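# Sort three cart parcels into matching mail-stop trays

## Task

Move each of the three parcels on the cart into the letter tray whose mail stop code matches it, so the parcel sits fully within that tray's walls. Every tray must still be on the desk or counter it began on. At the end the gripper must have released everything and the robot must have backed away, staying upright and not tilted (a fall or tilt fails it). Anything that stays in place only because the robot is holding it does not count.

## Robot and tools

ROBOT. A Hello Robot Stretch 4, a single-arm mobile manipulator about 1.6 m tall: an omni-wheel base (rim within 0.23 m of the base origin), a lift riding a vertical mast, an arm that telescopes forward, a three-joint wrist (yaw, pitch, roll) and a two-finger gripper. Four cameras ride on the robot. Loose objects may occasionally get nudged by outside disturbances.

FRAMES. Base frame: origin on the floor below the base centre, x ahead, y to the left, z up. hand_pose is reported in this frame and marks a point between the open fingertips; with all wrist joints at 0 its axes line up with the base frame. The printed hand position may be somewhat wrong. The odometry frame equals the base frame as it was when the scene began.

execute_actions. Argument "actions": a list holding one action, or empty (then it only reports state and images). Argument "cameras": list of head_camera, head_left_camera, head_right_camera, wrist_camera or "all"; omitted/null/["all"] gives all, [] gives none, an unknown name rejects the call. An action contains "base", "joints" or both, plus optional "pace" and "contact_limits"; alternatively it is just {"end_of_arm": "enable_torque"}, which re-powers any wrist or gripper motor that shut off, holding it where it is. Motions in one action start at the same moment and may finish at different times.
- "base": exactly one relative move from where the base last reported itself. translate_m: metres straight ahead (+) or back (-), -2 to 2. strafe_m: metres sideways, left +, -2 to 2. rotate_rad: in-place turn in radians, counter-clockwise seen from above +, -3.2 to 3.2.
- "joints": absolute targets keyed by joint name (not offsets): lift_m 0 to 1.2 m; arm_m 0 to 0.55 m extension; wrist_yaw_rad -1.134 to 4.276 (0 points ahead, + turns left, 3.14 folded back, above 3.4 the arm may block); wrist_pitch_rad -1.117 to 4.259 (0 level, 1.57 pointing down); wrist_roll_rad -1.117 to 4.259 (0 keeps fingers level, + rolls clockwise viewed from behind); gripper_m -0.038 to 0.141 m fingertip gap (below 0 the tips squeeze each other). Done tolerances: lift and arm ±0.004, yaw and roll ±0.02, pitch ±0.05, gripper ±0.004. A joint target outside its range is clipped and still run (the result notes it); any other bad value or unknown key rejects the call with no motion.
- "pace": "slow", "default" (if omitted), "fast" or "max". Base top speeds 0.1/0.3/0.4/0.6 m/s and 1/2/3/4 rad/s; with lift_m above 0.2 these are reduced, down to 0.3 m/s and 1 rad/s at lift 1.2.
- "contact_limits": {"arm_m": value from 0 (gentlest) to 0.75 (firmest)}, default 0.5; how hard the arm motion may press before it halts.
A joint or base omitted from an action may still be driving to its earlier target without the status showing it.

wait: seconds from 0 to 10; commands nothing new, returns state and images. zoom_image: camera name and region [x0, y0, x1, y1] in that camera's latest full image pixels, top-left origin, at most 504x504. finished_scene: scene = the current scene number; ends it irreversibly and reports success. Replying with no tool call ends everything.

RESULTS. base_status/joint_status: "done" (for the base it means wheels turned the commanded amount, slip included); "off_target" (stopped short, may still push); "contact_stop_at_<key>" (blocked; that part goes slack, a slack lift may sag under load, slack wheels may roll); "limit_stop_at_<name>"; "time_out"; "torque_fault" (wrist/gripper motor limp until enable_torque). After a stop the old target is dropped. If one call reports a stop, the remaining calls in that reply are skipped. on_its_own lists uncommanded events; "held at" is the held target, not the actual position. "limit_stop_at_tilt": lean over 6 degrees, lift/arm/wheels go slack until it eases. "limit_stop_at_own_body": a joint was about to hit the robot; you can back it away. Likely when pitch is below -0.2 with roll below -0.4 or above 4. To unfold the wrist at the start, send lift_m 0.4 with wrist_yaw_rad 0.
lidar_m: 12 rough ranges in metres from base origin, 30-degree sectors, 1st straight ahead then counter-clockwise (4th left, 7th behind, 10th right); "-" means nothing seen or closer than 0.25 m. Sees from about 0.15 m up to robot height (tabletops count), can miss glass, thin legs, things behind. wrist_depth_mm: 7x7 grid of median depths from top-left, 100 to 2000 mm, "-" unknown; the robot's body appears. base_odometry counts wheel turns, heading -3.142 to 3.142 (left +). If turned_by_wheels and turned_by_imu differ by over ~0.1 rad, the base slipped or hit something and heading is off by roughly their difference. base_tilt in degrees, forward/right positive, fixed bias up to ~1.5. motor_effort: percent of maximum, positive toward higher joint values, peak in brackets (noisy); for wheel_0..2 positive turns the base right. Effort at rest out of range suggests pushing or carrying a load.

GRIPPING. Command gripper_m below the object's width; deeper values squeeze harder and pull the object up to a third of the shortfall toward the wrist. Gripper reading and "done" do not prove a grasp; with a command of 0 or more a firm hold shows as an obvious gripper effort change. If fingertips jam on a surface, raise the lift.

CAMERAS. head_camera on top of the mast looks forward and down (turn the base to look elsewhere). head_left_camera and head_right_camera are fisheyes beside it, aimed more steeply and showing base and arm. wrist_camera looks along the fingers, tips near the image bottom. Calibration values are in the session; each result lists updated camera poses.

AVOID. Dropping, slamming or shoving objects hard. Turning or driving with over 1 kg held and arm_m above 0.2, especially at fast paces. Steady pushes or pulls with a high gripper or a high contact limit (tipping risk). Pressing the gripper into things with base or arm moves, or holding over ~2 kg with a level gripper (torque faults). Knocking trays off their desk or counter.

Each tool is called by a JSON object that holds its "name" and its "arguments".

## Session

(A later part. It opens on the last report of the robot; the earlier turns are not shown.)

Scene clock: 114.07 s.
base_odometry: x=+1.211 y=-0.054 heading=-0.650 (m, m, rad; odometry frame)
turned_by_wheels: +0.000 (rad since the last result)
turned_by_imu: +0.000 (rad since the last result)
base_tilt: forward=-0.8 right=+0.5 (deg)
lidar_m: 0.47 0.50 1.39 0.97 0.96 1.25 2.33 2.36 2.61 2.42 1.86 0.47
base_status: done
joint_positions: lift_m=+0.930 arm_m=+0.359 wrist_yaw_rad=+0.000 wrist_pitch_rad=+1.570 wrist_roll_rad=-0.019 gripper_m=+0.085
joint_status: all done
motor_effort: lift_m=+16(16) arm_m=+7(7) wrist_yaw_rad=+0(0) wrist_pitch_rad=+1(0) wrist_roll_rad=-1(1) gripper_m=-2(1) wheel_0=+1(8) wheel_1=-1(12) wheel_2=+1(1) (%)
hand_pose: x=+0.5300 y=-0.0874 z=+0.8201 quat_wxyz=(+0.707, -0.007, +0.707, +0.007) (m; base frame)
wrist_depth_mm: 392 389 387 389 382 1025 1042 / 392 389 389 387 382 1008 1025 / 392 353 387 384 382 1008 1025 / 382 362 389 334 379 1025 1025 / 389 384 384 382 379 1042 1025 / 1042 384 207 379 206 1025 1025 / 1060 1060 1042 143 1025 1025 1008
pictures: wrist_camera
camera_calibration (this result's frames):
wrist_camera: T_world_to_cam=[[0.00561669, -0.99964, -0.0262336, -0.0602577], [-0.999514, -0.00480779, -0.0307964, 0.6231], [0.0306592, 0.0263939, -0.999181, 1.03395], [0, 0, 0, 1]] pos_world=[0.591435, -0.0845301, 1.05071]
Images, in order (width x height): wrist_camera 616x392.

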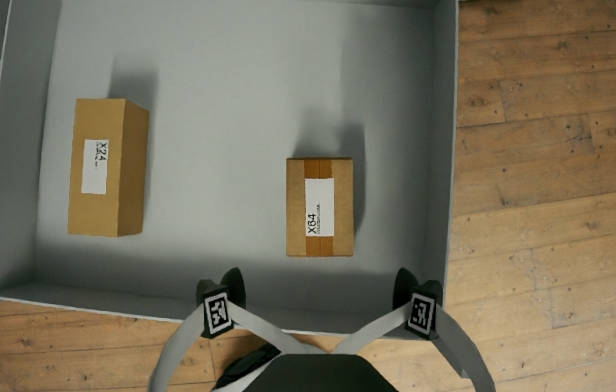

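{"name": "execute_actions", "arguments": {"actions": [{"joints":{"arm_m":0.417,"lift_m":0.87,"gripper_m":0.095}}], "cameras": []}}

{"name": "execute_actions", "arguments": {"actions": [{"joints":{"lift_m":0.795}}], "cameras": ["wrist_camera"]}}

{"name": "execute_actions", "arguments": {"actions": [{"joints":{"gripper_m":0.012}}], "cameras": []}}

{"name": "execute_actions", "arguments": {"actions": [{"joints":{"lift_m":0.93}}], "cameras": ["wrist_camera"]}}

Scene clock: 121.50 s.
base_odometry: x=+1.211 y=-0.054 heading=-0.650 (m, m, rad; odometry frame)
turned_by_wheels: +0.000 (rad since the last result)
turned_by_imu: -0.002 (rad since the last result)
base_tilt: forward=-0.7 right=+0.3 (deg)
lidar_m: 0.45 0.52 1.40 0.98 0.97 1.23 2.34 2.33 2.58 2.40 1.88 0.46
base_status: not commanded
joint_positions: lift_m=+0.870 arm_m=+0.416 wrist_yaw_rad=+0.000 wrist_pitch_rad=+1.570 wrist_roll_rad=-0.019 gripper_m=+0.095
joint_status: all done
motor_effort: lift_m=+15(11) arm_m=+7(7) wrist_yaw_rad=-1(0) wrist_pitch_rad=+1(0) wrist_roll_rad=-3(3) gripper_m=-1(2) wheel_0=+1(1) wheel_1=-1(1) wheel_2=+2(2) (%)
hand_pose: x=+0.5870 y=-0.0874 z=+0.7602 quat_wxyz=(+0.707, -0.007, +0.707, +0.007) (m; base frame)
wrist_depth_mm: 332 329 327 325 322 315 976 / 332 329 327 324 322 324 960 / 329 327 325 324 322 320 976 / 276 327 325 325 320 319 960 / 274 325 324 272 320 319 946 / 278 325 202 272 215 960 960 / 325 324 322 144 320 634 946
pictures: none
No camera images: the call's "cameras" was empty. Leave "cameras" out to get every camera's image.

Scene clock: 122.77 s.
base_odometry: x=+1.211 y=-0.054 heading=-0.650 (m, m, rad; odometry frame)
turned_by_wheels: +0.000 (rad since the last result)
turned_by_imu: -0.001 (rad since the last result)
base_tilt: forward=-0.8 right=+0.3 (deg)
lidar_m: 0.45 0.49 1.36 0.99 0.96 1.23 2.35 2.35 2.61 2.40 1.87 0.47
base_status: not commanded
joint_positions: lift_m=+0.795 arm_m=+0.416 wrist_yaw_rad=+0.000 wrist_pitch_rad=+1.570 wrist_roll_rad=-0.019 gripper_m=+0.095
joint_status: all done
motor_effort: lift_m=+15(17) arm_m=+7(6) wrist_yaw_rad=-1(0) wrist_pitch_rad=+1(1) wrist_roll_rad=-1(1) gripper_m=-1(2) wheel_0=+1(1) wheel_1=-1(1) wheel_2=+2(2) (%)
hand_pose: x=+0.5870 y=-0.0874 z=+0.6852 quat_wxyz=(+0.707, -0.007, +0.707, +0.007) (m; base frame)
wrist_depth_mm: 255 253 252 251 248 247 194 / 255 252 251 249 248 247 549 / 252 252 250 248 247 246 549 / 246 250 249 248 246 246 891 / 247 250 248 198 245 243 530 / 247 250 202 197 197 218 878 / 252 250 247 144 244 200 878
pictures: wrist_camera
camera_calibration (this result's frames):
wrist_camera: T_world_to_cam=[[0.00545737, -0.999641, -0.0262339, -0.0640251], [-0.999516, -0.00464985, -0.0307444, 0.67587], [0.0306114, 0.026389, -0.999183, 0.897363], [0, 0, 0, 1]] pos_world=[0.648423, -0.0845399, 0.915729]
Images, in order (width x height): wrist_camera 616x392.

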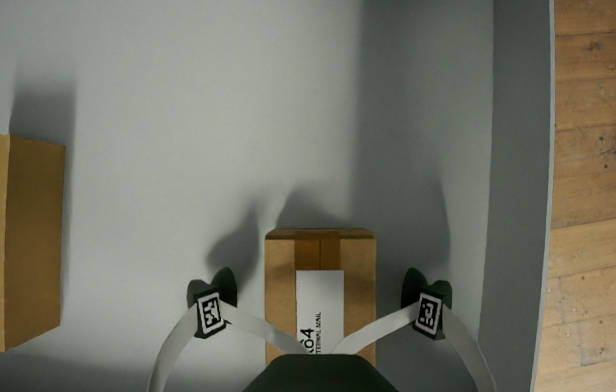

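Scene clock: 124.40 s.
base_odometry: x=+1.211 y=-0.054 heading=-0.650 (m, m, rad; odometry frame)
turned_by_wheels: +0.000 (rad since the last result)
turned_by_imu: -0.001 (rad since the last result)
base_tilt: forward=-0.8 right=+0.4 (deg)
lidar_m: 0.44 0.52 1.38 0.99 0.96 1.22 2.33 2.34 2.61 2.41 1.84 0.48
base_status: not commanded
joint_positions: lift_m=+0.795 arm_m=+0.416 wrist_yaw_rad=+0.000 wrist_pitch_rad=+1.570 wrist_roll_rad=-0.019 gripper_m=+0.012
joint_status: all done
motor_effort: lift_m=+15(15) arm_m=+6(6) wrist_yaw_rad=-1(0) wrist_pitch_rad=+1(2) wrist_roll_rad=-1(2) gripper_m=-21(20) wheel_0=+1(1) wheel_1=-1(1) wheel_2=+1(2) (%)
hand_pose: x=+0.5870 y=-0.0874 z=+0.6852 quat_wxyz=(+0.707, -0.007, +0.707, +0.007) (m; base frame)
wrist_depth_mm: 254 253 252 250 249 246 195 / 254 253 251 250 247 246 544 / 253 251 250 249 246 245 544 / 246 250 249 249 247 245 891 / 247 251 250 183 246 245 539 / 248 250 190 183 183 220 878 / 250 249 247 182 244 186 891
pictures: none
No camera images: the call's "cameras" was empty. Leave "cameras" out to get every camera's image.

Scene clock: 126.03 s.
base_odometry: x=+1.211 y=-0.054 heading=-0.650 (m, m, rad; odometry frame)
turned_by_wheels: +0.000 (rad since the last result)
turned_by_imu: -0.001 (rad since the last result)
base_tilt: forward=-0.8 right=+0.4 (deg)
lidar_m: 0.46 0.51 1.40 0.98 0.98 1.24 2.34 2.36 2.57 2.38 1.89 0.48
base_status: not commanded
joint_positions: lift_m=+0.930 arm_m=+0.416 wrist_yaw_rad=+0.000 wrist_pitch_rad=+1.570 wrist_roll_rad=-0.019 gripper_m=+0.012
joint_status: all done
motor_effort: lift_m=+27(29) arm_m=+7(6) wrist_yaw_rad=-1(0) wrist_pitch_rad=+1(0) wrist_roll_rad=-1(2) gripper_m=-22(22) wheel_0=+1(1) wheel_1=-1(1) wheel_2=+1(1) (%)
hand_pose: x=+0.5869 y=-0.0874 z=+0.8192 quat_wxyz=(+0.707, -0.007, +0.707, +0.007) (m; base frame)
wrist_depth_mm: 373 357 351 357 355 1042 1025 / 392 387 387 387 382 1025 1025 / 389 387 384 382 379 1025 1008 / 389 357 387 377 379 1025 1025 / 379 355 382 183 377 1025 1008 / 387 384 191 183 182 1025 1042 / 345 329 353 182 359 1025 1008
pictures: wrist_camera
camera_calibration (this result's frames):
wrist_camera: T_world_to_cam=[[0.0054541, -0.999641, -0.0262346, -0.0605052], [-0.99952, -0.00464979, -0.0306223, 0.679862], [0.0304893, 0.026389, -0.999187, 1.0314], [0, 0, 0, 1]] pos_world=[0.64842, -0.0845399, 1.04979]
Images, in order (width x height): wrist_camera 616x392.

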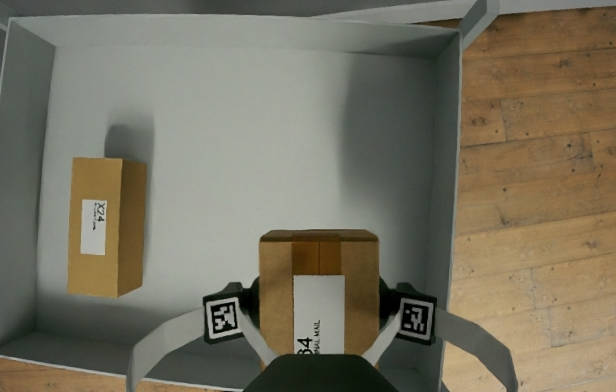

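{"name": "execute_actions", "arguments": {"actions": [{"base":{"translate_m":-0.485},"joints":{"arm_m":0,"lift_m":0.96},"pace":"fast"}], "cameras": []}}

{"name": "execute_actions", "arguments": {"actions": [{"base":{"rotate_rad":-1.48},"pace":"fast"}], "cameras": []}}

{"name": "execute_actions", "arguments": {"actions": [{"base":{"translate_m":2.0},"joints":{"lift_m":1.2},"pace":"fast"}], "cameras": []}}

{"name": "execute_actions", "arguments": {"actions": [{"base":{"translate_m":0.09},"joints":{"arm_m":0.35}}], "cameras": ["wrist_camera","head_right_camera"]}}

Scene clock: 137.27 s.
base_odometry: x=+0.825 y=+0.240 heading=-0.650 (m, m, rad; odometry frame)
turned_by_wheels: +0.000 (rad since the last result)
turned_by_imu: -0.002 (rad since the last result)
base_tilt: forward=-0.8 right=+0.5 (deg)
lidar_m: 0.93 1.59 1.00 0.88 0.91 1.16 1.84 1.87 2.69 2.40 2.65 1.76
base_status: done
joint_positions: lift_m=+0.960 arm_m=+0.001 wrist_yaw_rad=+0.000 wrist_pitch_rad=+1.570 wrist_roll_rad=-0.019 gripper_m=+0.012
joint_status: all done
motor_effort: lift_m=+26(26) arm_m=-7(8) wrist_yaw_rad=+1(1) wrist_pitch_rad=+0(3) wrist_roll_rad=+0(1) gripper_m=-21(20) wheel_0=+0(7) wheel_1=+1(5) wheel_2=-1(9) (%)
hand_pose: x=+0.1722 y=-0.0874 z=+0.8493 quat_wxyz=(+0.707, -0.007, +0.707, +0.007) (m; base frame)
wrist_depth_mm: 1098 1078 1078 1078 1060 1078 1060 / 1078 1098 1078 1078 1078 1042 1042 / 1078 1098 1060 1060 1060 1060 1060 / 1078 1098 1078 1060 1060 1042 1042 / 1078 1078 878 183 1060 1042 1042 / 1078 1098 190 183 183 1042 1025 / 1060 1060 1042 182 1042 1025 1042
pictures: none
No camera images: the call's "cameras" was empty. Leave "cameras" out to get every camera's image.

Scene clock: 139.40 s.
base_odometry: x=+0.825 y=+0.240 heading=-2.130 (m, m, rad; odometry frame)
turned_by_wheels: -1.480 (rad since the last result)
turned_by_imu: -1.478 (rad since the last result)
base_tilt: forward=-0.7 right=+0.5 (deg)
lidar_m: 2.43 2.40 0.95 0.94 1.63 0.95 0.89 0.92 1.26 1.85 1.90 2.61
base_status: done
joint_positions: lift_m=+0.960 arm_m=+0.001 wrist_yaw_rad=+0.000 wrist_pitch_rad=+1.570 wrist_roll_rad=-0.019 gripper_m=+0.012
joint_status: not commanded
motor_effort: lift_m=+25(26) arm_m=-6(6) wrist_yaw_rad=-2(1) wrist_pitch_rad=+1(1) wrist_roll_rad=+1(1) gripper_m=-20(20) wheel_0=+2(7) wheel_1=-1(11) wheel_2=+1(4) (%)
hand_pose: x=+0.1723 y=-0.0874 z=+0.8494 quat_wxyz=(+0.707, -0.007, +0.707, +0.007) (m; base frame)
wrist_depth_mm: 1098 1098 1078 1060 1078 1078 1060 / 1098 1098 1078 1078 1060 1060 1042 / 1098 1078 1078 1060 1060 1042 1042 / 1078 1098 1078 1060 1025 1060 1042 / 1078 1098 866 184 1060 1042 1042 / 1060 1078 191 182 182 1060 1042 / 1078 1078 1060 182 1042 1060 1042
pictures: none
No camera images: the call's "cameras" was empty. Leave "cameras" out to get every camera's image.

Scene clock: 146.27 s.
base_odometry: x=-0.236 y=-1.456 heading=-2.130 (m, m, rad; odometry frame)
turned_by_wheels: +0.000 (rad since the last result)
turned_by_imu: -0.006 (rad since the last result)
base_tilt: forward=-0.8 right=+0.5 (deg)
lidar_m: 0.42 0.43 1.64 1.68 1.77 1.97 3.69 2.64 2.19 2.03 0.68 0.47
base_status: done
joint_positions: lift_m=+1.200 arm_m=+0.001 wrist_yaw_rad=+0.000 wrist_pitch_rad=+1.570 wrist_roll_rad=-0.019 gripper_m=+0.012
joint_status: all done
motor_effort: lift_m=+26(28) arm_m=-7(6) wrist_yaw_rad=-2(2) wrist_pitch_rad=+1(0) wrist_roll_rad=-2(2) gripper_m=-22(21) wheel_0=-1(5) wheel_1=+0(0) wheel_2=+0(9) (%)
hand_pose: x=+0.1723 y=-0.0874 z=+1.0893 quat_wxyz=(+0.707, -0.007, +0.707, +0.007) (m; base frame)
wrist_depth_mm: 387 1308 1336 1336 1308 1281 1308 / 1336 1308 1308 1336 1308 1281 1255 / 1336 1336 1308 1308 1281 1281 1281 / 1308 1308 1308 1308 1281 1255 1281 / 1308 1308 1336 184 1255 1281 1255 / 1336 1308 190 183 183 1255 1255 / 1366 1281 1308 182 1281 1281 1255
pictures: none
No camera images: the call's "cameras" was empty. Leave "cameras" out to get every camera's image.

Scene clock: 148.43 s.
base_odometry: x=-0.283 y=-1.532 heading=-2.130 (m, m, rad; odometry frame)
turned_by_wheels: +0.000 (rad since the last result)
turned_by_imu: -0.001 (rad since the last result)
base_tilt: forward=-0.6 right=+0.4 (deg)
lidar_m: 0.32 0.33 1.53 1.66 1.74 2.07 3.80 2.64 2.20 2.01 0.54 0.34
base_status: done
joint_positions: lift_m=+1.200 arm_m=+0.349 wrist_yaw_rad=+0.000 wrist_pitch_rad=+1.570 wrist_roll_rad=-0.019 gripper_m=+0.012
joint_status: all done
motor_effort: lift_m=+26(26) arm_m=+7(7) wrist_yaw_rad=+0(1) wrist_pitch_rad=+1(0) wrist_roll_rad=+2(2) gripper_m=-22(20) wheel_0=+0(4) wheel_1=+0(6) wheel_2=+1(6) (%)
hand_pose: x=+0.5200 y=-0.0874 z=+1.0893 quat_wxyz=(+0.707, -0.007, +0.707, +0.007) (m; base frame)
wrist_depth_mm: 373 373 368 362 362 362 362 / 375 370 366 364 362 359 359 / 373 370 362 364 359 359 359 / 370 370 362 359 359 357 357 / 370 368 364 183 357 355 357 / 370 366 191 183 183 357 357 / 366 366 364 182 357 357 355
pictures: head_right_camera, wrist_camera
camera_calibration (this result's frames):
wrist_camera: T_world_to_cam=[[0.00558252, -0.99964, -0.0262338, -0.0531228], [-0.999515, -0.00477422, -0.0307737, 0.62135], [0.0306374, 0.0263929, -0.999182, 1.30319], [0, 0, 0, 1]] pos_world=[0.581419, -0.0845322, 1.31985]
Images, in order (width x height): head_right_camera 420x672, wrist_camera 616x392.

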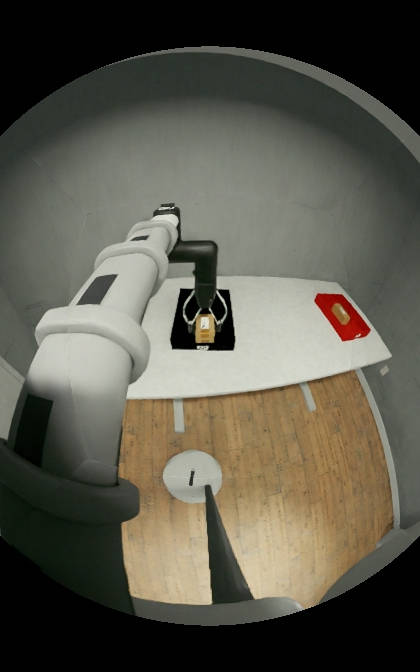

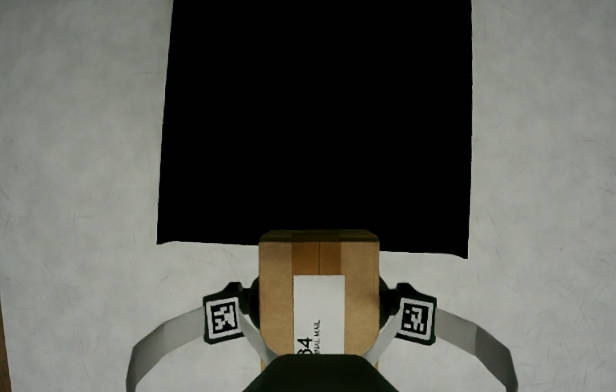

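{"name": "execute_actions", "arguments": {"actions": [{"joints":{"arm_m":0.53}}], "cameras": []}}

{"name": "execute_actions", "arguments": {"actions": [{"joints":{"lift_m":1.083}}], "cameras": ["wrist_camera"]}}

{"name": "execute_actions", "arguments": {"actions": [{"joints":{"gripper_m":0.09}}], "cameras": []}}

{"name": "execute_actions", "arguments": {"actions": [{"joints":{"lift_m":1.17}}], "cameras": ["wrist_camera","head_right_camera"]}}

{"name": "execute_actions", "arguments": {"actions": [{"base":{"translate_m":-2.0},"joints":{"arm_m":0},"pace":"fast"}], "cameras": []}}

{"name": "execute_actions", "arguments": {"actions": [{"base":{"rotate_rad":1.48},"joints":{"lift_m":0.93},"pace":"fast"}], "cameras": []}}

{"name": "execute_actions", "arguments": {"actions": [{"base":{"strafe_m":0.294},"pace":"fast"}], "cameras": []}}

{"name": "execute_actions", "arguments": {"actions": [{"base":{"translate_m":0.474},"joints":{"arm_m":0.4},"pace":"fast"}], "cameras": ["wrist_camera"]}}

Scene clock: 167.13 s.
base_odometry: x=-0.283 y=-1.532 heading=-2.130 (m, m, rad; odometry frame)
turned_by_wheels: +0.000 (rad since the last result)
turned_by_imu: -0.002 (rad since the last result)
base_tilt: forward=-0.7 right=+0.5 (deg)
lidar_m: 0.31 0.33 1.50 1.70 1.76 2.03 3.80 2.66 2.16 2.01 0.52 0.35
base_status: not commanded
joint_positions: lift_m=+1.200 arm_m=+0.529 wrist_yaw_rad=+0.000 wrist_pitch_rad=+1.570 wrist_roll_rad=-0.019 gripper_m=+0.012
joint_status: all done
motor_effort: lift_m=+26(26) arm_m=+7(7) wrist_yaw_rad=-2(0) wrist_pitch_rad=+1(1) wrist_roll_rad=+1(1) gripper_m=-21(22) wheel_0=+0(0) wheel_1=+0(0) wheel_2=+1(1) (%)
hand_pose: x=+0.7000 y=-0.0874 z=+1.0893 quat_wxyz=(+0.707, -0.007, +0.707, +0.007) (m; base frame)
wrist_depth_mm: 375 375 368 368 364 359 359 / 373 370 355 364 359 357 359 / 370 370 364 359 364 357 355 / 370 368 364 359 357 357 357 / 370 366 362 184 355 357 357 / 368 366 190 183 182 355 353 / 368 362 362 182 355 304 355
pictures: none
No camera images: the call's "cameras" was empty. Leave "cameras" out to get every camera's image.

Scene clock: 168.67 s.
base_odometry: x=-0.283 y=-1.532 heading=-2.130 (m, m, rad; odometry frame)
turned_by_wheels: +0.000 (rad since the last result)
turned_by_imu: -0.001 (rad since the last result)
base_tilt: forward=-0.7 right=+0.3 (deg)
lidar_m: 0.31 0.33 1.51 1.68 1.76 2.04 3.02 2.65 2.14 2.03 0.52 0.35
base_status: not commanded
joint_positions: lift_m=+1.083 arm_m=+0.529 wrist_yaw_rad=+0.000 wrist_pitch_rad=+1.570 wrist_roll_rad=-0.019 gripper_m=+0.012
joint_status: all done
motor_effort: lift_m=+16(24) arm_m=+7(7) wrist_yaw_rad=-2(3) wrist_pitch_rad=+1(2) wrist_roll_rad=+1(0) gripper_m=-21(22) wheel_0=+0(0) wheel_1=+0(0) wheel_2=+1(1) (%)
hand_pose: x=+0.6999 y=-0.0874 z=+0.9731 quat_wxyz=(+0.707, -0.007, +0.707, +0.007) (m; base frame)
wrist_depth_mm: 255 225 248 246 245 238 - / 254 230 247 246 246 243 206 / 253 235 248 246 244 242 206 / 252 238 248 246 244 242 204 / 251 241 246 184 243 240 201 / 251 241 190 183 182 240 196 / 251 204 244 182 243 210 -
pictures: wrist_camera
camera_calibration (this result's frames):
wrist_camera: T_world_to_cam=[[0.00545598, -0.999641, -0.0262345, -0.0570852], [-0.99952, -0.00465115, -0.0306423, 0.797533], [0.0305093, 0.0263891, -0.999186, 1.18172], [0, 0, 0, 1]] pos_world=[0.761408, -0.0845398, 1.2037]
Images, in order (width x height): wrist_camera 616x392.

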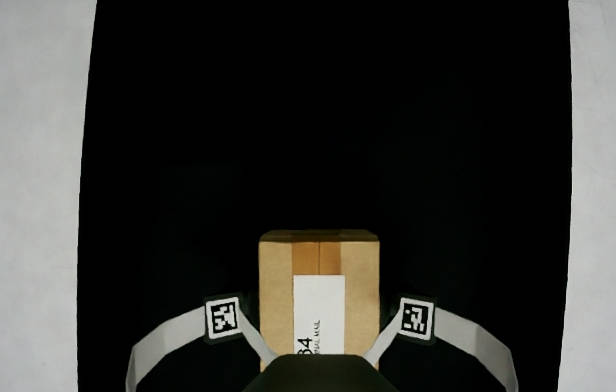

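Scene clock: 170.23 s.
base_odometry: x=-0.283 y=-1.532 heading=-2.130 (m, m, rad; odometry frame)
turned_by_wheels: +0.000 (rad since the last result)
turned_by_imu: -0.001 (rad since the last result)
base_tilt: forward=-0.9 right=+0.2 (deg)
lidar_m: 0.32 0.33 1.52 1.70 1.78 2.05 3.03 2.67 2.17 2.04 0.52 0.34
base_status: not commanded
joint_positions: lift_m=+1.083 arm_m=+0.529 wrist_yaw_rad=+0.000 wrist_pitch_rad=+1.570 wrist_roll_rad=-0.019 gripper_m=+0.090
joint_status: all done
motor_effort: lift_m=+16(16) arm_m=+7(6) wrist_yaw_rad=-3(1) wrist_pitch_rad=+0(0) wrist_roll_rad=-1(0) gripper_m=+1(21) wheel_0=+0(0) wheel_1=+0(0) wheel_2=+1(0) (%)
hand_pose: x=+0.6999 y=-0.0874 z=+0.9731 quat_wxyz=(+0.707, -0.007, +0.707, +0.007) (m; base frame)
wrist_depth_mm: 256 233 249 248 247 237 - / 256 231 249 249 246 245 205 / 255 236 249 248 245 245 206 / 254 238 248 246 245 244 204 / 253 241 248 196 244 242 201 / 251 243 206 196 195 242 196 / 252 217 246 149 242 224 -
pictures: none
No camera images: the call's "cameras" was empty. Leave "cameras" out to get every camera's image.

Scene clock: 171.60 s.
base_odometry: x=-0.283 y=-1.532 heading=-2.130 (m, m, rad; odometry frame)
turned_by_wheels: +0.000 (rad since the last result)
turned_by_imu: -0.001 (rad since the last result)
base_tilt: forward=-0.8 right=+0.4 (deg)
lidar_m: 0.32 0.34 1.54 1.69 1.79 2.03 3.08 2.65 2.16 2.03 0.53 0.34
base_status: not commanded
joint_positions: lift_m=+1.170 arm_m=+0.529 wrist_yaw_rad=+0.000 wrist_pitch_rad=+1.570 wrist_roll_rad=-0.019 gripper_m=+0.090
joint_status: all done
motor_effort: lift_m=+26(30) arm_m=+6(7) wrist_yaw_rad=-1(2) wrist_pitch_rad=+0(1) wrist_roll_rad=-1(1) gripper_m=+0(1) wheel_0=+1(0) wheel_1=+0(0) wheel_2=+0(1) (%)
hand_pose: x=+0.6999 y=-0.0874 z=+1.0593 quat_wxyz=(+0.707, -0.007, +0.707, +0.007) (m; base frame)
wrist_depth_mm: 343 342 319 315 334 332 330 / 343 342 336 330 332 324 329 / 342 340 334 332 330 330 330 / 342 340 334 332 329 325 327 / 340 338 332 279 327 327 329 / 338 338 206 279 216 320 325 / 338 334 330 143 329 325 327
pictures: head_right_camera, wrist_camera
camera_calibration (this result's frames):
wrist_camera: T_world_to_cam=[[0.0054528, -0.999641, -0.0262352, -0.0548222], [-0.999524, -0.00465151, -0.0305072, 0.799998], [0.0303742, 0.0263891, -0.99919, 1.26789], [0, 0, 0, 1]] pos_world=[0.761405, -0.0845398, 1.28983]
Images, in order (width x height): head_right_camera 420x672, wrist_camera 616x392.

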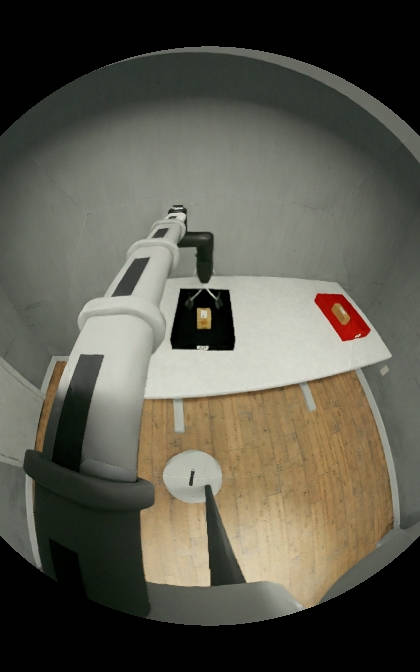

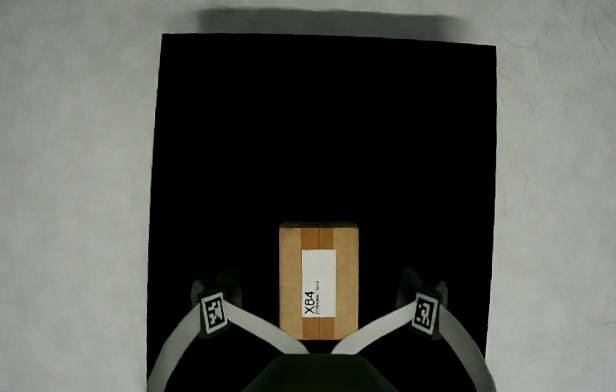

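Scene clock: 179.57 s.
base_odometry: x=+0.778 y=+0.163 heading=-2.130 (m, m, rad; odometry frame)
turned_by_wheels: +0.000 (rad since the last result)
turned_by_imu: +0.000 (rad since the last result)
base_tilt: forward=-0.9 right=+0.4 (deg)
lidar_m: 2.32 2.36 1.69 0.94 1.64 1.02 0.98 1.03 1.39 1.82 1.88 2.51
base_status: done
joint_positions: lift_m=+1.170 arm_m=+0.001 wrist_yaw_rad=+0.000 wrist_pitch_rad=+1.570 wrist_roll_rad=-0.019 gripper_m=+0.090
joint_status: all done
motor_effort: lift_m=+26(26) arm_m=-6(7) wrist_yaw_rad=+1(3) wrist_pitch_rad=+0(0) wrist_roll_rad=-2(1) gripper_m=-1(2) wheel_0=-1(4) wheel_1=+1(4) wheel_2=+0(5) (%)
hand_pose: x=+0.1722 y=-0.0874 z=+1.0593 quat_wxyz=(+0.707, -0.007, +0.707, +0.007) (m; base frame)
wrist_depth_mm: 1308 1308 1308 1281 1255 1255 1255 / 1308 1336 1308 1281 1281 1281 1281 / 1308 1308 1281 1255 1255 1229 1255 / 1308 1308 1281 1255 1281 1281 1255 / 1308 1255 1255 1060 1281 1255 1229 / 1281 1281 206 1060 216 1229 1229 / 1308 1281 1281 144 1229 1229 1255
pictures: none
No camera images: the call's "cameras" was empty. Leave "cameras" out to get every camera's image.

Scene clock: 182.20 s.
base_odometry: x=+0.778 y=+0.163 heading=-0.650 (m, m, rad; odometry frame)
turned_by_wheels: +1.480 (rad since the last result)
turned_by_imu: +1.476 (rad since the last result)
base_tilt: forward=-0.8 right=+0.4 (deg)
lidar_m: 0.93 0.98 1.77 0.98 1.00 1.24 1.83 1.88 2.57 2.33 2.64 1.75
base_status: done
joint_positions: lift_m=+0.930 arm_m=+0.001 wrist_yaw_rad=+0.000 wrist_pitch_rad=+1.570 wrist_roll_rad=-0.019 gripper_m=+0.090
joint_status: all done
motor_effort: lift_m=+15(23) arm_m=-6(7) wrist_yaw_rad=+0(1) wrist_pitch_rad=+1(0) wrist_roll_rad=+1(1) gripper_m=-1(1) wheel_0=-1(3) wheel_1=-1(2) wheel_2=-1(4) (%)
hand_pose: x=+0.1723 y=-0.0874 z=+0.8201 quat_wxyz=(+0.707, -0.007, +0.707, +0.007) (m; base frame)
wrist_depth_mm: 1060 1042 1025 1060 1042 1025 1008 / 1042 1060 1060 1025 1025 1025 1025 / 1060 1060 1042 1042 1025 1025 991 / 1060 1060 1042 1042 1025 1025 1008 / 1042 1060 842 820 1025 1025 1025 / 1060 1060 207 809 216 1008 1008 / 1042 1042 831 143 1025 1025 1008
pictures: none
No camera images: the call's "cameras" was empty. Leave "cameras" out to get every camera's image.

Scene clock: 184.27 s.
base_odometry: x=+0.956 y=+0.397 heading=-0.650 (m, m, rad; odometry frame)
turned_by_wheels: +0.000 (rad since the last result)
turned_by_imu: +0.000 (rad since the last result)
base_tilt: forward=-0.7 right=+0.4 (deg)
lidar_m: 0.96 1.56 0.75 0.68 0.68 0.91 1.88 1.91 2.76 2.62 2.57 0.99
base_status: done
joint_positions: lift_m=+0.930 arm_m=+0.001 wrist_yaw_rad=+0.000 wrist_pitch_rad=+1.570 wrist_roll_rad=-0.019 gripper_m=+0.090
joint_status: not commanded
motor_effort: lift_m=+16(16) arm_m=-7(7) wrist_yaw_rad=-1(1) wrist_pitch_rad=+1(1) wrist_roll_rad=-1(0) gripper_m=-2(0) wheel_0=+1(7) wheel_1=+0(15) wheel_2=-1(2) (%)
hand_pose: x=+0.1723 y=-0.0874 z=+0.8201 quat_wxyz=(+0.707, -0.007, +0.707, +0.007) (m; base frame)
wrist_depth_mm: 1060 1060 1042 1060 1025 1060 1025 / 1042 1060 1060 1042 1042 1025 1008 / 1060 1042 1042 1060 1060 1042 1025 / 1060 1025 1042 1042 1042 1042 1008 / 1042 1042 831 831 1025 1025 1025 / 1042 1060 207 809 215 1025 1008 / 1060 1042 831 144 1025 1025 1008
pictures: none
No camera images: the call's "cameras" was empty. Leave "cameras" out to get every camera's image.

Scene clock: 187.07 s.
base_odometry: x=+1.333 y=+0.110 heading=-0.650 (m, m, rad; odometry frame)
turned_by_wheels: +0.000 (rad since the last result)
turned_by_imu: -0.002 (rad since the last result)
base_tilt: forward=-0.7 right=+0.4 (deg)
lidar_m: 0.47 1.09 1.35 1.00 0.76 0.98 2.03 2.41 2.86 2.61 1.83 0.48
base_status: done
joint_positions: lift_m=+0.930 arm_m=+0.399 wrist_yaw_rad=+0.000 wrist_pitch_rad=+1.570 wrist_roll_rad=-0.019 gripper_m=+0.090
joint_status: all done
motor_effort: lift_m=+16(16) arm_m=+7(9) wrist_yaw_rad=-2(1) wrist_pitch_rad=+2(0) wrist_roll_rad=+0(3) gripper_m=-1(1) wheel_0=-2(3) wheel_1=+1(6) wheel_2=+1(11) (%)
hand_pose: x=+0.5701 y=-0.0874 z=+0.8201 quat_wxyz=(+0.707, -0.007, +0.707, +0.007) (m; base frame)
wrist_depth_mm: 831 878 387 387 382 375 368 / 1060 1060 387 387 382 379 377 / 1060 1042 382 384 382 379 377 / 1042 1060 384 330 382 375 379 / 1060 1060 384 330 377 375 373 / 1042 1042 207 382 216 377 375 / 1060 1060 960 144 334 342 343
pictures: wrist_camera
camera_calibration (this result's frames):
wrist_camera: T_world_to_cam=[[0.00563586, -0.99964, -0.0262336, -0.0604946], [-0.999514, -0.00482656, -0.0308114, 0.663153], [0.0306737, 0.0263944, -0.999181, 1.03268], [0, 0, 0, 1]] pos_world=[0.631495, -0.084529, 1.05068]
Images, in order (width x height): wrist_camera 616x392.

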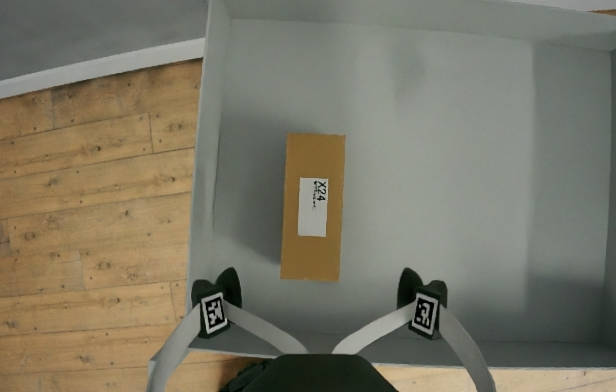

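{"name": "execute_actions", "arguments": {"actions": [{"base":{"strafe_m":0.006},"joints":{"arm_m":0.457,"lift_m":0.87,"gripper_m":0.085}}], "cameras": []}}

{"name": "execute_actions", "arguments": {"actions": [{"joints":{"lift_m":0.795}}], "cameras": ["wrist_camera"]}}

{"name": "execute_actions", "arguments": {"actions": [{"joints":{"gripper_m":0.01}}], "cameras": []}}

{"name": "execute_actions", "arguments": {"actions": [{"joints":{"lift_m":0.93}}], "cameras": ["wrist_camera"]}}

{"name": "execute_actions", "arguments": {"actions": [{"base":{"translate_m":-0.817},"joints":{"arm_m":0,"lift_m":1.0},"pace":"fast"}], "cameras": []}}

{"name": "execute_actions", "arguments": {"actions": [{"base":{"rotate_rad":1.68},"joints":{"lift_m":1.2},"pace":"fast"}], "cameras": []}}

{"name": "execute_actions", "arguments": {"actions": [{"base":{"translate_m":0.3},"joints":{"arm_m":0.35}}], "cameras": ["wrist_camera","head_right_camera"]}}

Scene clock: 199.73 s.
base_odometry: x=+1.337 y=+0.115 heading=-0.650 (m, m, rad; odometry frame)
turned_by_wheels: +0.000 (rad since the last result)
turned_by_imu: -0.002 (rad since the last result)
base_tilt: forward=-0.8 right=+0.4 (deg)
lidar_m: 0.47 1.10 1.34 1.02 0.77 1.00 2.39 2.37 2.81 2.62 1.82 0.50
base_status: done
joint_positions: lift_m=+0.870 arm_m=+0.456 wrist_yaw_rad=+0.000 wrist_pitch_rad=+1.570 wrist_roll_rad=-0.019 gripper_m=+0.085
joint_status: all done
motor_effort: lift_m=+15(14) arm_m=+7(6) wrist_yaw_rad=-1(2) wrist_pitch_rad=+1(0) wrist_roll_rad=+0(1) gripper_m=-2(1) wheel_0=+1(8) wheel_1=+0(4) wheel_2=+0(1) (%)
hand_pose: x=+0.6270 y=-0.0874 z=+0.7602 quat_wxyz=(+0.707, -0.007, +0.707, +0.007) (m; base frame)
wrist_depth_mm: 732 768 290 291 286 283 281 / 917 991 325 325 324 320 319 / 991 991 325 324 320 319 317 / 1008 976 324 322 320 319 317 / 1008 1008 322 270 322 317 315 / 991 991 207 268 206 317 315 / 1008 991 320 143 315 317 314
pictures: none
No camera images: the call's "cameras" was empty. Leave "cameras" out to get every camera's image.

Scene clock: 201.00 s.
base_odometry: x=+1.337 y=+0.115 heading=-0.650 (m, m, rad; odometry frame)
turned_by_wheels: +0.000 (rad since the last result)
turned_by_imu: -0.001 (rad since the last result)
base_tilt: forward=-0.7 right=+0.3 (deg)
lidar_m: 0.46 1.08 1.38 0.98 0.77 0.95 2.37 2.35 2.86 2.63 1.83 0.48
base_status: not commanded
joint_positions: lift_m=+0.795 arm_m=+0.456 wrist_yaw_rad=+0.000 wrist_pitch_rad=+1.570 wrist_roll_rad=-0.019 gripper_m=+0.085
joint_status: all done
motor_effort: lift_m=+15(16) arm_m=+7(7) wrist_yaw_rad=+0(1) wrist_pitch_rad=+1(1) wrist_roll_rad=+0(0) gripper_m=-2(0) wheel_0=+1(0) wheel_1=+0(1) wheel_2=+0(1) (%)
hand_pose: x=+0.6270 y=-0.0874 z=+0.6852 quat_wxyz=(+0.707, -0.007, +0.707, +0.007) (m; base frame)
wrist_depth_mm: 732 699 251 249 248 247 245 / 917 229 250 250 247 246 245 / 931 235 250 249 248 246 245 / 904 239 250 247 247 244 243 / 917 225 249 195 245 244 243 / 917 229 208 195 195 244 243 / 931 204 248 143 244 242 241
pictures: wrist_camera
camera_calibration (this result's frames):
wrist_camera: T_world_to_cam=[[0.00549453, -0.999641, -0.026234, -0.0642666], [-0.999517, -0.00468726, -0.0307348, 0.715831], [0.0306008, 0.0263902, -0.999183, 0.896145], [0, 0, 0, 1]] pos_world=[0.688415, -0.0845376, 0.915728]
Images, in order (width x height): wrist_camera 616x392.

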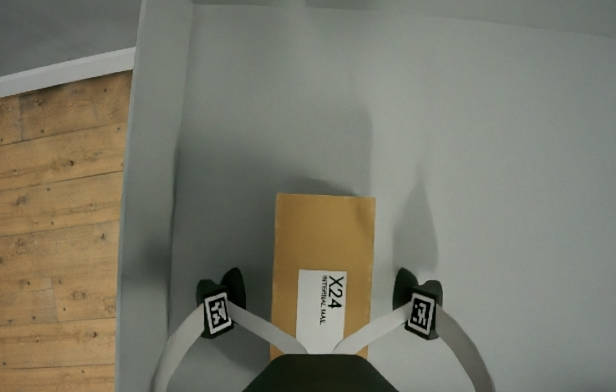

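Scene clock: 202.53 s.
base_odometry: x=+1.337 y=+0.115 heading=-0.650 (m, m, rad; odometry frame)
turned_by_wheels: +0.000 (rad since the last result)
turned_by_imu: -0.001 (rad since the last result)
base_tilt: forward=-0.7 right=+0.4 (deg)
lidar_m: 0.47 1.09 1.36 1.03 0.77 0.96 2.37 2.41 2.86 2.59 1.81 0.50
base_status: not commanded
joint_positions: lift_m=+0.795 arm_m=+0.456 wrist_yaw_rad=+0.000 wrist_pitch_rad=+1.570 wrist_roll_rad=-0.019 gripper_m=+0.010
joint_status: all done
motor_effort: lift_m=+15(15) arm_m=+7(7) wrist_yaw_rad=-1(1) wrist_pitch_rad=+1(2) wrist_roll_rad=+2(0) gripper_m=-20(16) wheel_0=+0(1) wheel_1=-1(0) wheel_2=+1(1) (%)
hand_pose: x=+0.6270 y=-0.0874 z=+0.6852 quat_wxyz=(+0.707, -0.007, +0.707, +0.007) (m; base frame)
wrist_depth_mm: 723 691 252 250 248 246 245 / 904 229 251 250 247 246 245 / 931 234 250 248 247 245 244 / 917 241 250 183 246 244 243 / 931 224 250 183 244 244 243 / 904 228 190 183 182 243 243 / 917 195 248 181 243 242 242
pictures: none
No camera images: the call's "cameras" was empty. Leave "cameras" out to get every camera's image.

Scene clock: 204.17 s.
base_odometry: x=+1.337 y=+0.115 heading=-0.650 (m, m, rad; odometry frame)
turned_by_wheels: +0.000 (rad since the last result)
turned_by_imu: -0.001 (rad since the last result)
base_tilt: forward=-0.7 right=+0.4 (deg)
lidar_m: 0.46 1.10 1.37 1.02 0.75 0.98 2.35 2.39 2.84 2.59 1.83 0.48
base_status: not commanded
joint_positions: lift_m=+0.930 arm_m=+0.456 wrist_yaw_rad=+0.000 wrist_pitch_rad=+1.570 wrist_roll_rad=-0.019 gripper_m=+0.010
joint_status: all done
motor_effort: lift_m=+27(23) arm_m=+7(7) wrist_yaw_rad=-1(1) wrist_pitch_rad=+0(1) wrist_roll_rad=+0(2) gripper_m=-20(19) wheel_0=+0(1) wheel_1=-1(1) wheel_2=+1(1) (%)
hand_pose: x=+0.6269 y=-0.0874 z=+0.8192 quat_wxyz=(+0.707, -0.007, +0.707, +0.007) (m; base frame)
wrist_depth_mm: 732 768 778 854 917 1008 1008 / 946 1008 384 382 379 375 377 / 1060 1042 384 384 379 375 375 / 1060 1060 382 185 379 377 373 / 1060 1042 384 183 377 375 375 / 1042 1042 190 182 181 373 375 / 1042 1025 382 182 373 373 370
pictures: wrist_camera
camera_calibration (this result's frames):
wrist_camera: T_world_to_cam=[[0.00549209, -0.999641, -0.0262345, -0.0607471], [-0.99952, -0.00468749, -0.0306329, 0.719844], [0.0304989, 0.0263902, -0.999186, 1.03018], [0, 0, 0, 1]] pos_world=[0.688413, -0.0845376, 1.0498]
Images, in order (width x height): wrist_camera 616x392.

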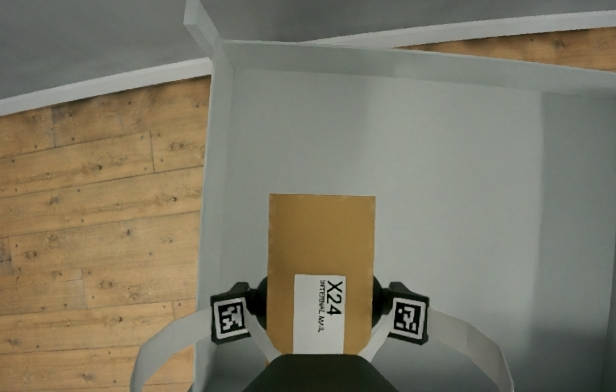

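Scene clock: 207.80 s.
base_odometry: x=+0.686 y=+0.610 heading=-0.650 (m, m, rad; odometry frame)
turned_by_wheels: +0.000 (rad since the last result)
turned_by_imu: +0.000 (rad since the last result)
base_tilt: forward=-0.6 right=+0.4 (deg)
lidar_m: 1.30 1.92 0.72 0.64 0.64 0.82 1.55 1.58 2.37 2.68 2.71 1.30
base_status: done
joint_positions: lift_m=+1.000 arm_m=+0.001 wrist_yaw_rad=+0.000 wrist_pitch_rad=+1.570 wrist_roll_rad=-0.019 gripper_m=+0.010
joint_status: all done
motor_effort: lift_m=+26(25) arm_m=-6(7) wrist_yaw_rad=-1(1) wrist_pitch_rad=+1(3) wrist_roll_rad=-2(1) gripper_m=-19(20) wheel_0=-1(4) wheel_1=+1(12) wheel_2=-1(12) (%)
hand_pose: x=+0.1722 y=-0.0874 z=+0.8893 quat_wxyz=(+0.707, -0.007, +0.707, +0.007) (m; base frame)
wrist_depth_mm: 1138 1118 1138 1098 1098 1098 1118 / 1138 1138 1118 1098 1118 1098 1098 / 1118 1138 1118 1098 1060 1098 1098 / 1138 1138 1098 184 1098 1098 1078 / 1098 1118 904 183 1098 1118 1078 / 1060 1138 190 182 182 1098 1078 / 1042 1118 1098 182 1078 1098 1078
pictures: none
No camera images: the call's "cameras" was empty. Leave "cameras" out to get every camera's image.

Scene clock: 210.13 s.
base_odometry: x=+0.686 y=+0.610 heading=+1.030 (m, m, rad; odometry frame)
turned_by_wheels: +1.680 (rad since the last result)
turned_by_imu: +1.677 (rad since the last result)
base_tilt: forward=-0.9 right=+0.4 (deg)
lidar_m: 0.64 0.67 0.90 1.55 1.61 2.59 3.62 2.77 1.32 1.29 0.94 0.68
base_status: done
joint_positions: lift_m=+1.200 arm_m=+0.001 wrist_yaw_rad=+0.000 wrist_pitch_rad=+1.570 wrist_roll_rad=-0.019 gripper_m=+0.010
joint_status: all done
motor_effort: lift_m=+26(29) arm_m=-6(7) wrist_yaw_rad=+0(0) wrist_pitch_rad=+1(2) wrist_roll_rad=-4(1) gripper_m=-19(19) wheel_0=+0(5) wheel_1=-1(6) wheel_2=-1(6) (%)
hand_pose: x=+0.1723 y=-0.0874 z=+1.0893 quat_wxyz=(+0.707, -0.007, +0.707, +0.007) (m; base frame)
wrist_depth_mm: 931 931 931 946 960 931 1281 / 1336 1308 1281 1366 1308 1281 1281 / 1336 1308 1281 1281 1336 1281 1229 / 1308 1336 1308 184 1308 1281 1281 / 1336 1308 1281 183 1308 1281 1255 / 1336 1281 191 182 182 1255 1281 / 1336 1308 1281 182 1308 1308 1281
pictures: none
No camera images: the call's "cameras" was empty. Leave "cameras" out to get every camera's image.

Scene clock: 212.60 s.
base_odometry: x=+0.841 y=+0.867 heading=+1.030 (m, m, rad; odometry frame)
turned_by_wheels: +0.000 (rad since the last result)
turned_by_imu: -0.002 (rad since the last result)
base_tilt: forward=-0.7 right=+0.4 (deg)
lidar_m: 0.32 0.36 0.49 1.63 1.64 2.61 3.55 2.76 1.38 1.88 0.49 0.31
base_status: done
joint_positions: lift_m=+1.200 arm_m=+0.349 wrist_yaw_rad=+0.000 wrist_pitch_rad=+1.570 wrist_roll_rad=-0.019 gripper_m=+0.010
joint_status: all done
motor_effort: lift_m=+26(26) arm_m=+6(8) wrist_yaw_rad=-1(1) wrist_pitch_rad=+1(0) wrist_roll_rad=+0(1) gripper_m=-21(21) wheel_0=-1(4) wheel_1=+1(7) wheel_2=+0(9) (%)
hand_pose: x=+0.5200 y=-0.0874 z=+1.0893 quat_wxyz=(+0.707, -0.007, +0.707, +0.007) (m; base frame)
wrist_depth_mm: 415 413 404 407 402 399 399 / 413 410 404 404 402 399 397 / 413 410 404 402 399 399 394 / 415 410 399 183 399 397 397 / 410 407 402 184 397 399 394 / 410 404 190 182 182 397 397 / 407 407 407 182 399 397 392
pictures: head_right_camera, wrist_camera
camera_calibration (this result's frames):
wrist_camera: T_world_to_cam=[[0.00559223, -0.99964, -0.0262334, -0.0531282], [-0.999513, -0.00478208, -0.0308443, 0.621481], [0.0307077, 0.0263931, -0.99918, 1.30317], [0, 0, 0, 1]] pos_world=[0.581458, -0.0845317, 1.31987]
Images, in order (width x height): head_right_camera 420x672, wrist_camera 616x392.

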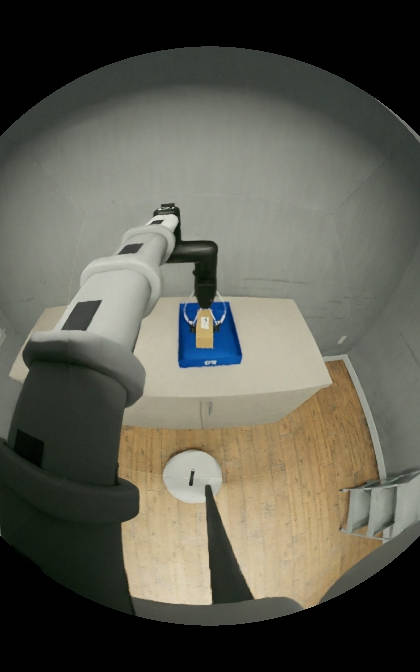

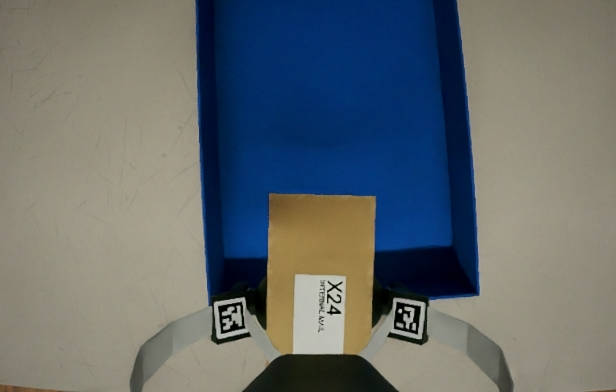

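Wall at ≈0.50; hand to 0.67.

{"name": "execute_actions", "arguments": {"actions": [{"base":{"strafe_m":-0.015},"joints":{"arm_m":0.5,"lift_m":1.16}}], "cameras": []}}

{"name": "execute_actions", "arguments": {"actions": [{"joints":{"lift_m":1.042}}], "cameras": ["wrist_camera"]}}

{"name": "execute_actions", "arguments": {"actions": [{"joints":{"gripper_m":0.085}}], "cameras": []}}

{"name": "execute_actions", "arguments": {"actions": [{"joints":{"lift_m":1.13}}], "cameras": ["wrist_camera"]}}

{"name": "execute_actions", "arguments": {"actions": [{"base":{"translate_m":-0.45},"joints":{"arm_m":0},"pace":"fast"}], "cameras": ["head_left_camera","head_right_camera"]}}

Scene clock: 222.63 s.
base_odometry: x=+0.854 y=+0.859 heading=+1.030 (m, m, rad; odometry frame)
turned_by_wheels: +0.000 (rad since the last result)
turned_by_imu: -0.002 (rad since the last result)
base_tilt: forward=-0.7 right=+0.3 (deg)
lidar_m: 0.30 0.35 0.49 1.62 1.65 2.62 3.86 2.77 1.33 1.86 0.52 0.35
base_status: done
joint_positions: lift_m=+1.160 arm_m=+0.499 wrist_yaw_rad=+0.000 wrist_pitch_rad=+1.570 wrist_roll_rad=-0.019 gripper_m=+0.010
joint_status: all done
motor_effort: lift_m=+16(25) arm_m=+7(8) wrist_yaw_rad=-1(2) wrist_pitch_rad=+1(1) wrist_roll_rad=-3(1) gripper_m=-20(19) wheel_0=+0(7) wheel_1=+1(6) wheel_2=+0(2) (%)
hand_pose: x=+0.6700 y=-0.0874 z=+1.0501 quat_wxyz=(+0.707, -0.007, +0.707, +0.007) (m; base frame)
wrist_depth_mm: 375 370 370 366 364 364 359 / 373 370 368 366 366 362 362 / 373 370 364 362 362 357 357 / 370 368 366 184 359 355 355 / 370 368 364 183 359 357 355 / 368 368 190 183 182 357 355 / 370 368 359 182 355 322 355
pictures: none
No camera images: the call's "cameras" was empty. Leave "cameras" out to get every camera's image.

Scene clock: 224.17 s.
base_odometry: x=+0.854 y=+0.859 heading=+1.030 (m, m, rad; odometry frame)
turned_by_wheels: +0.000 (rad since the last result)
turned_by_imu: -0.001 (rad since the last result)
base_tilt: forward=-0.7 right=+0.4 (deg)
lidar_m: 0.32 0.36 0.49 1.65 1.63 2.64 3.86 2.74 1.34 1.87 0.51 0.34
base_status: not commanded
joint_positions: lift_m=+1.042 arm_m=+0.499 wrist_yaw_rad=+0.000 wrist_pitch_rad=+1.570 wrist_roll_rad=-0.019 gripper_m=+0.010
joint_status: all done
motor_effort: lift_m=+16(16) arm_m=+7(7) wrist_yaw_rad=-1(2) wrist_pitch_rad=+1(1) wrist_roll_rad=+0(1) gripper_m=-19(18) wheel_0=+0(0) wheel_1=+1(1) wheel_2=+0(0) (%)
hand_pose: x=+0.6699 y=-0.0874 z=+0.9321 quat_wxyz=(+0.707, -0.007, +0.707, +0.007) (m; base frame)
wrist_depth_mm: 253 251 208 208 206 194 243 / 252 232 247 245 243 243 244 / 252 248 245 244 243 242 191 / 251 246 246 183 242 242 195 / 251 248 246 183 242 241 198 / 251 240 190 183 182 240 200 / 250 206 245 182 240 212 198
pictures: wrist_camera
camera_calibration (this result's frames):
wrist_camera: T_world_to_cam=[[0.00545656, -0.999641, -0.0262344, -0.0579977], [-0.999519, -0.00465138, -0.0306552, 0.766316], [0.0305221, 0.0263891, -0.999186, 1.14166], [0, 0, 0, 1]] pos_world=[0.731418, -0.0845398, 1.1627]
Images, in order (width x height): wrist_camera 616x392.

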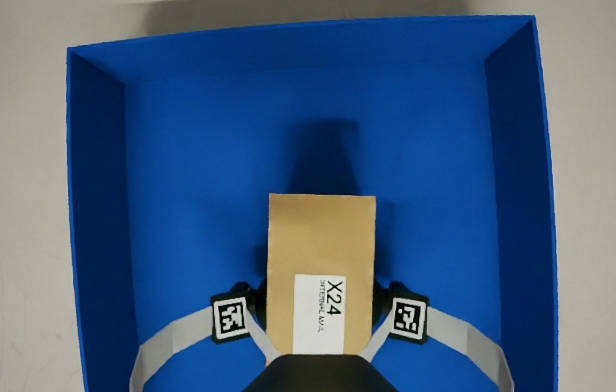

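Scene clock: 225.70 s.
base_odometry: x=+0.854 y=+0.859 heading=+1.030 (m, m, rad; odometry frame)
turned_by_wheels: +0.000 (rad since the last result)
turned_by_imu: -0.001 (rad since the last result)
base_tilt: forward=-0.7 right=+0.4 (deg)
lidar_m: 0.33 0.33 0.51 1.62 1.62 2.62 3.88 2.75 1.35 1.87 0.49 0.35
base_status: not commanded
joint_positions: lift_m=+1.042 arm_m=+0.499 wrist_yaw_rad=+0.000 wrist_pitch_rad=+1.571 wrist_roll_rad=-0.019 gripper_m=+0.085
joint_status: all done
motor_effort: lift_m=+16(16) arm_m=+7(7) wrist_yaw_rad=+0(2) wrist_pitch_rad=-1(1) wrist_roll_rad=+1(2) gripper_m=+1(17) wheel_0=+0(0) wheel_1=+1(1) wheel_2=+0(0) (%)
hand_pose: x=+0.6698 y=-0.0874 z=+0.9321 quat_wxyz=(+0.707, -0.007, +0.707, +0.007) (m; base frame)
wrist_depth_mm: 255 254 210 208 213 206 245 / 255 230 249 247 247 243 246 / 254 249 248 247 245 244 245 / 253 249 247 244 243 243 195 / 254 248 247 193 244 243 196 / 252 242 208 193 193 241 197 / 252 221 246 146 242 219 198
pictures: none
No camera images: the call's "cameras" was empty. Leave "cameras" out to get every camera's image.

Scene clock: 227.07 s.
base_odometry: x=+0.854 y=+0.859 heading=+1.030 (m, m, rad; odometry frame)
turned_by_wheels: +0.000 (rad since the last result)
turned_by_imu: -0.001 (rad since the last result)
base_tilt: forward=-0.7 right=+0.4 (deg)
lidar_m: 0.33 0.34 0.49 1.62 1.64 2.62 3.89 2.75 1.34 1.82 0.52 0.34
base_status: not commanded
joint_positions: lift_m=+1.130 arm_m=+0.499 wrist_yaw_rad=+0.000 wrist_pitch_rad=+1.570 wrist_roll_rad=-0.019 gripper_m=+0.085
joint_status: all done
motor_effort: lift_m=+26(32) arm_m=+7(7) wrist_yaw_rad=-2(2) wrist_pitch_rad=+1(1) wrist_roll_rad=+0(0) gripper_m=-2(2) wheel_0=+0(0) wheel_1=+1(1) wheel_2=+0(0) (%)
hand_pose: x=+0.6699 y=-0.0874 z=+1.0193 quat_wxyz=(+0.707, -0.007, +0.707, +0.007) (m; base frame)
wrist_depth_mm: 343 342 340 336 336 332 332 / 342 340 336 330 327 330 327 / 342 340 332 334 329 330 330 / 342 338 334 330 330 329 325 / 338 336 332 281 330 329 325 / 342 336 208 278 207 325 327 / 340 336 329 143 327 324 325
pictures: wrist_camera
camera_calibration (this result's frames):
wrist_camera: T_world_to_cam=[[0.00545185, -0.999641, -0.0262355, -0.0557071], [-0.999525, -0.00465169, -0.030464, 0.768746], [0.0303311, 0.0263891, -0.999191, 1.22887], [0, 0, 0, 1]] pos_world=[0.731412, -0.0845398, 1.24983]
Images, in order (width x height): wrist_camera 616x392.

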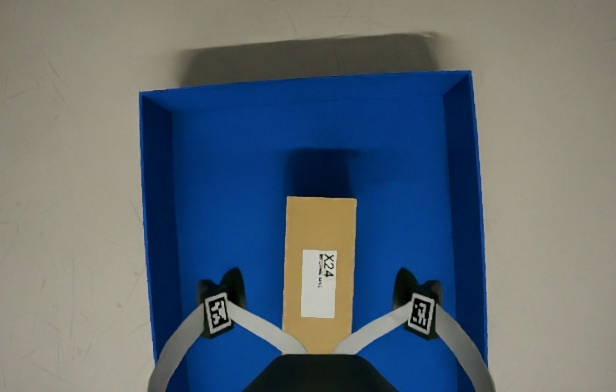

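Scene clock: 229.97 s.
base_odometry: x=+0.622 y=+0.473 heading=+1.030 (m, m, rad; odometry frame)
turned_by_wheels: +0.000 (rad since the last result)
turned_by_imu: +0.000 (rad since the last result)
base_tilt: forward=-0.8 right=+0.3 (deg)
lidar_m: 0.79 0.83 1.15 1.56 1.61 2.61 3.38 2.71 1.26 1.25 1.93 0.82
base_status: done
joint_positions: lift_m=+1.130 arm_m=+0.001 wrist_yaw_rad=+0.000 wrist_pitch_rad=+1.570 wrist_roll_rad=-0.019 gripper_m=+0.085
joint_status: all done
motor_effort: lift_m=+25(26) arm_m=-7(8) wrist_yaw_rad=-1(1) wrist_pitch_rad=+0(0) wrist_roll_rad=-1(1) gripper_m=-1(2) wheel_0=+0(5) wheel_1=+1(4) wheel_2=+0(9) (%)
hand_pose: x=+0.1722 y=-0.0874 z=+1.0193 quat_wxyz=(+0.707, -0.007, +0.707, +0.007) (m; base frame)
wrist_depth_mm: 1229 1255 1255 1281 1255 1205 1229 / 1229 1229 1229 1255 1229 1205 1229 / 1281 1229 1255 1229 1229 1229 1205 / 1281 1229 1255 1255 1205 1255 1229 / 1255 1255 1255 1008 1205 1205 1182 / 1255 1229 207 1008 206 1229 1205 / 1255 1229 1229 143 1205 1229 1229
pictures: head_left_camera, head_right_camera
Images, in order (width x height): head_left_camera 420x672, head_right_camera 420x672.

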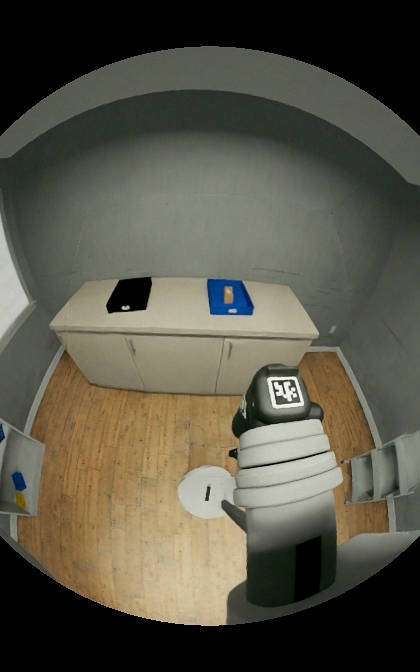

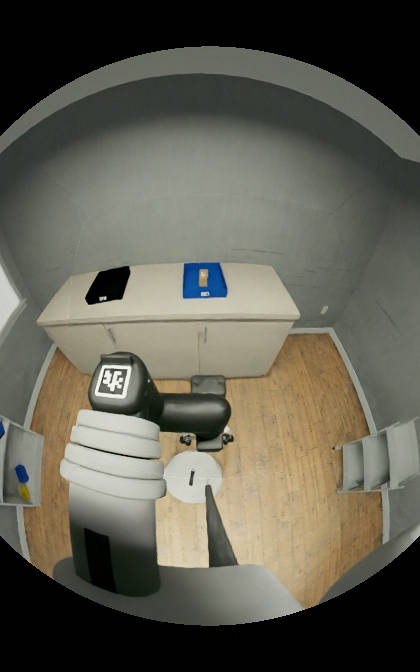

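{"name": "finished_scene", "arguments": {"scene": 2}}

The scene is finished: the task was done.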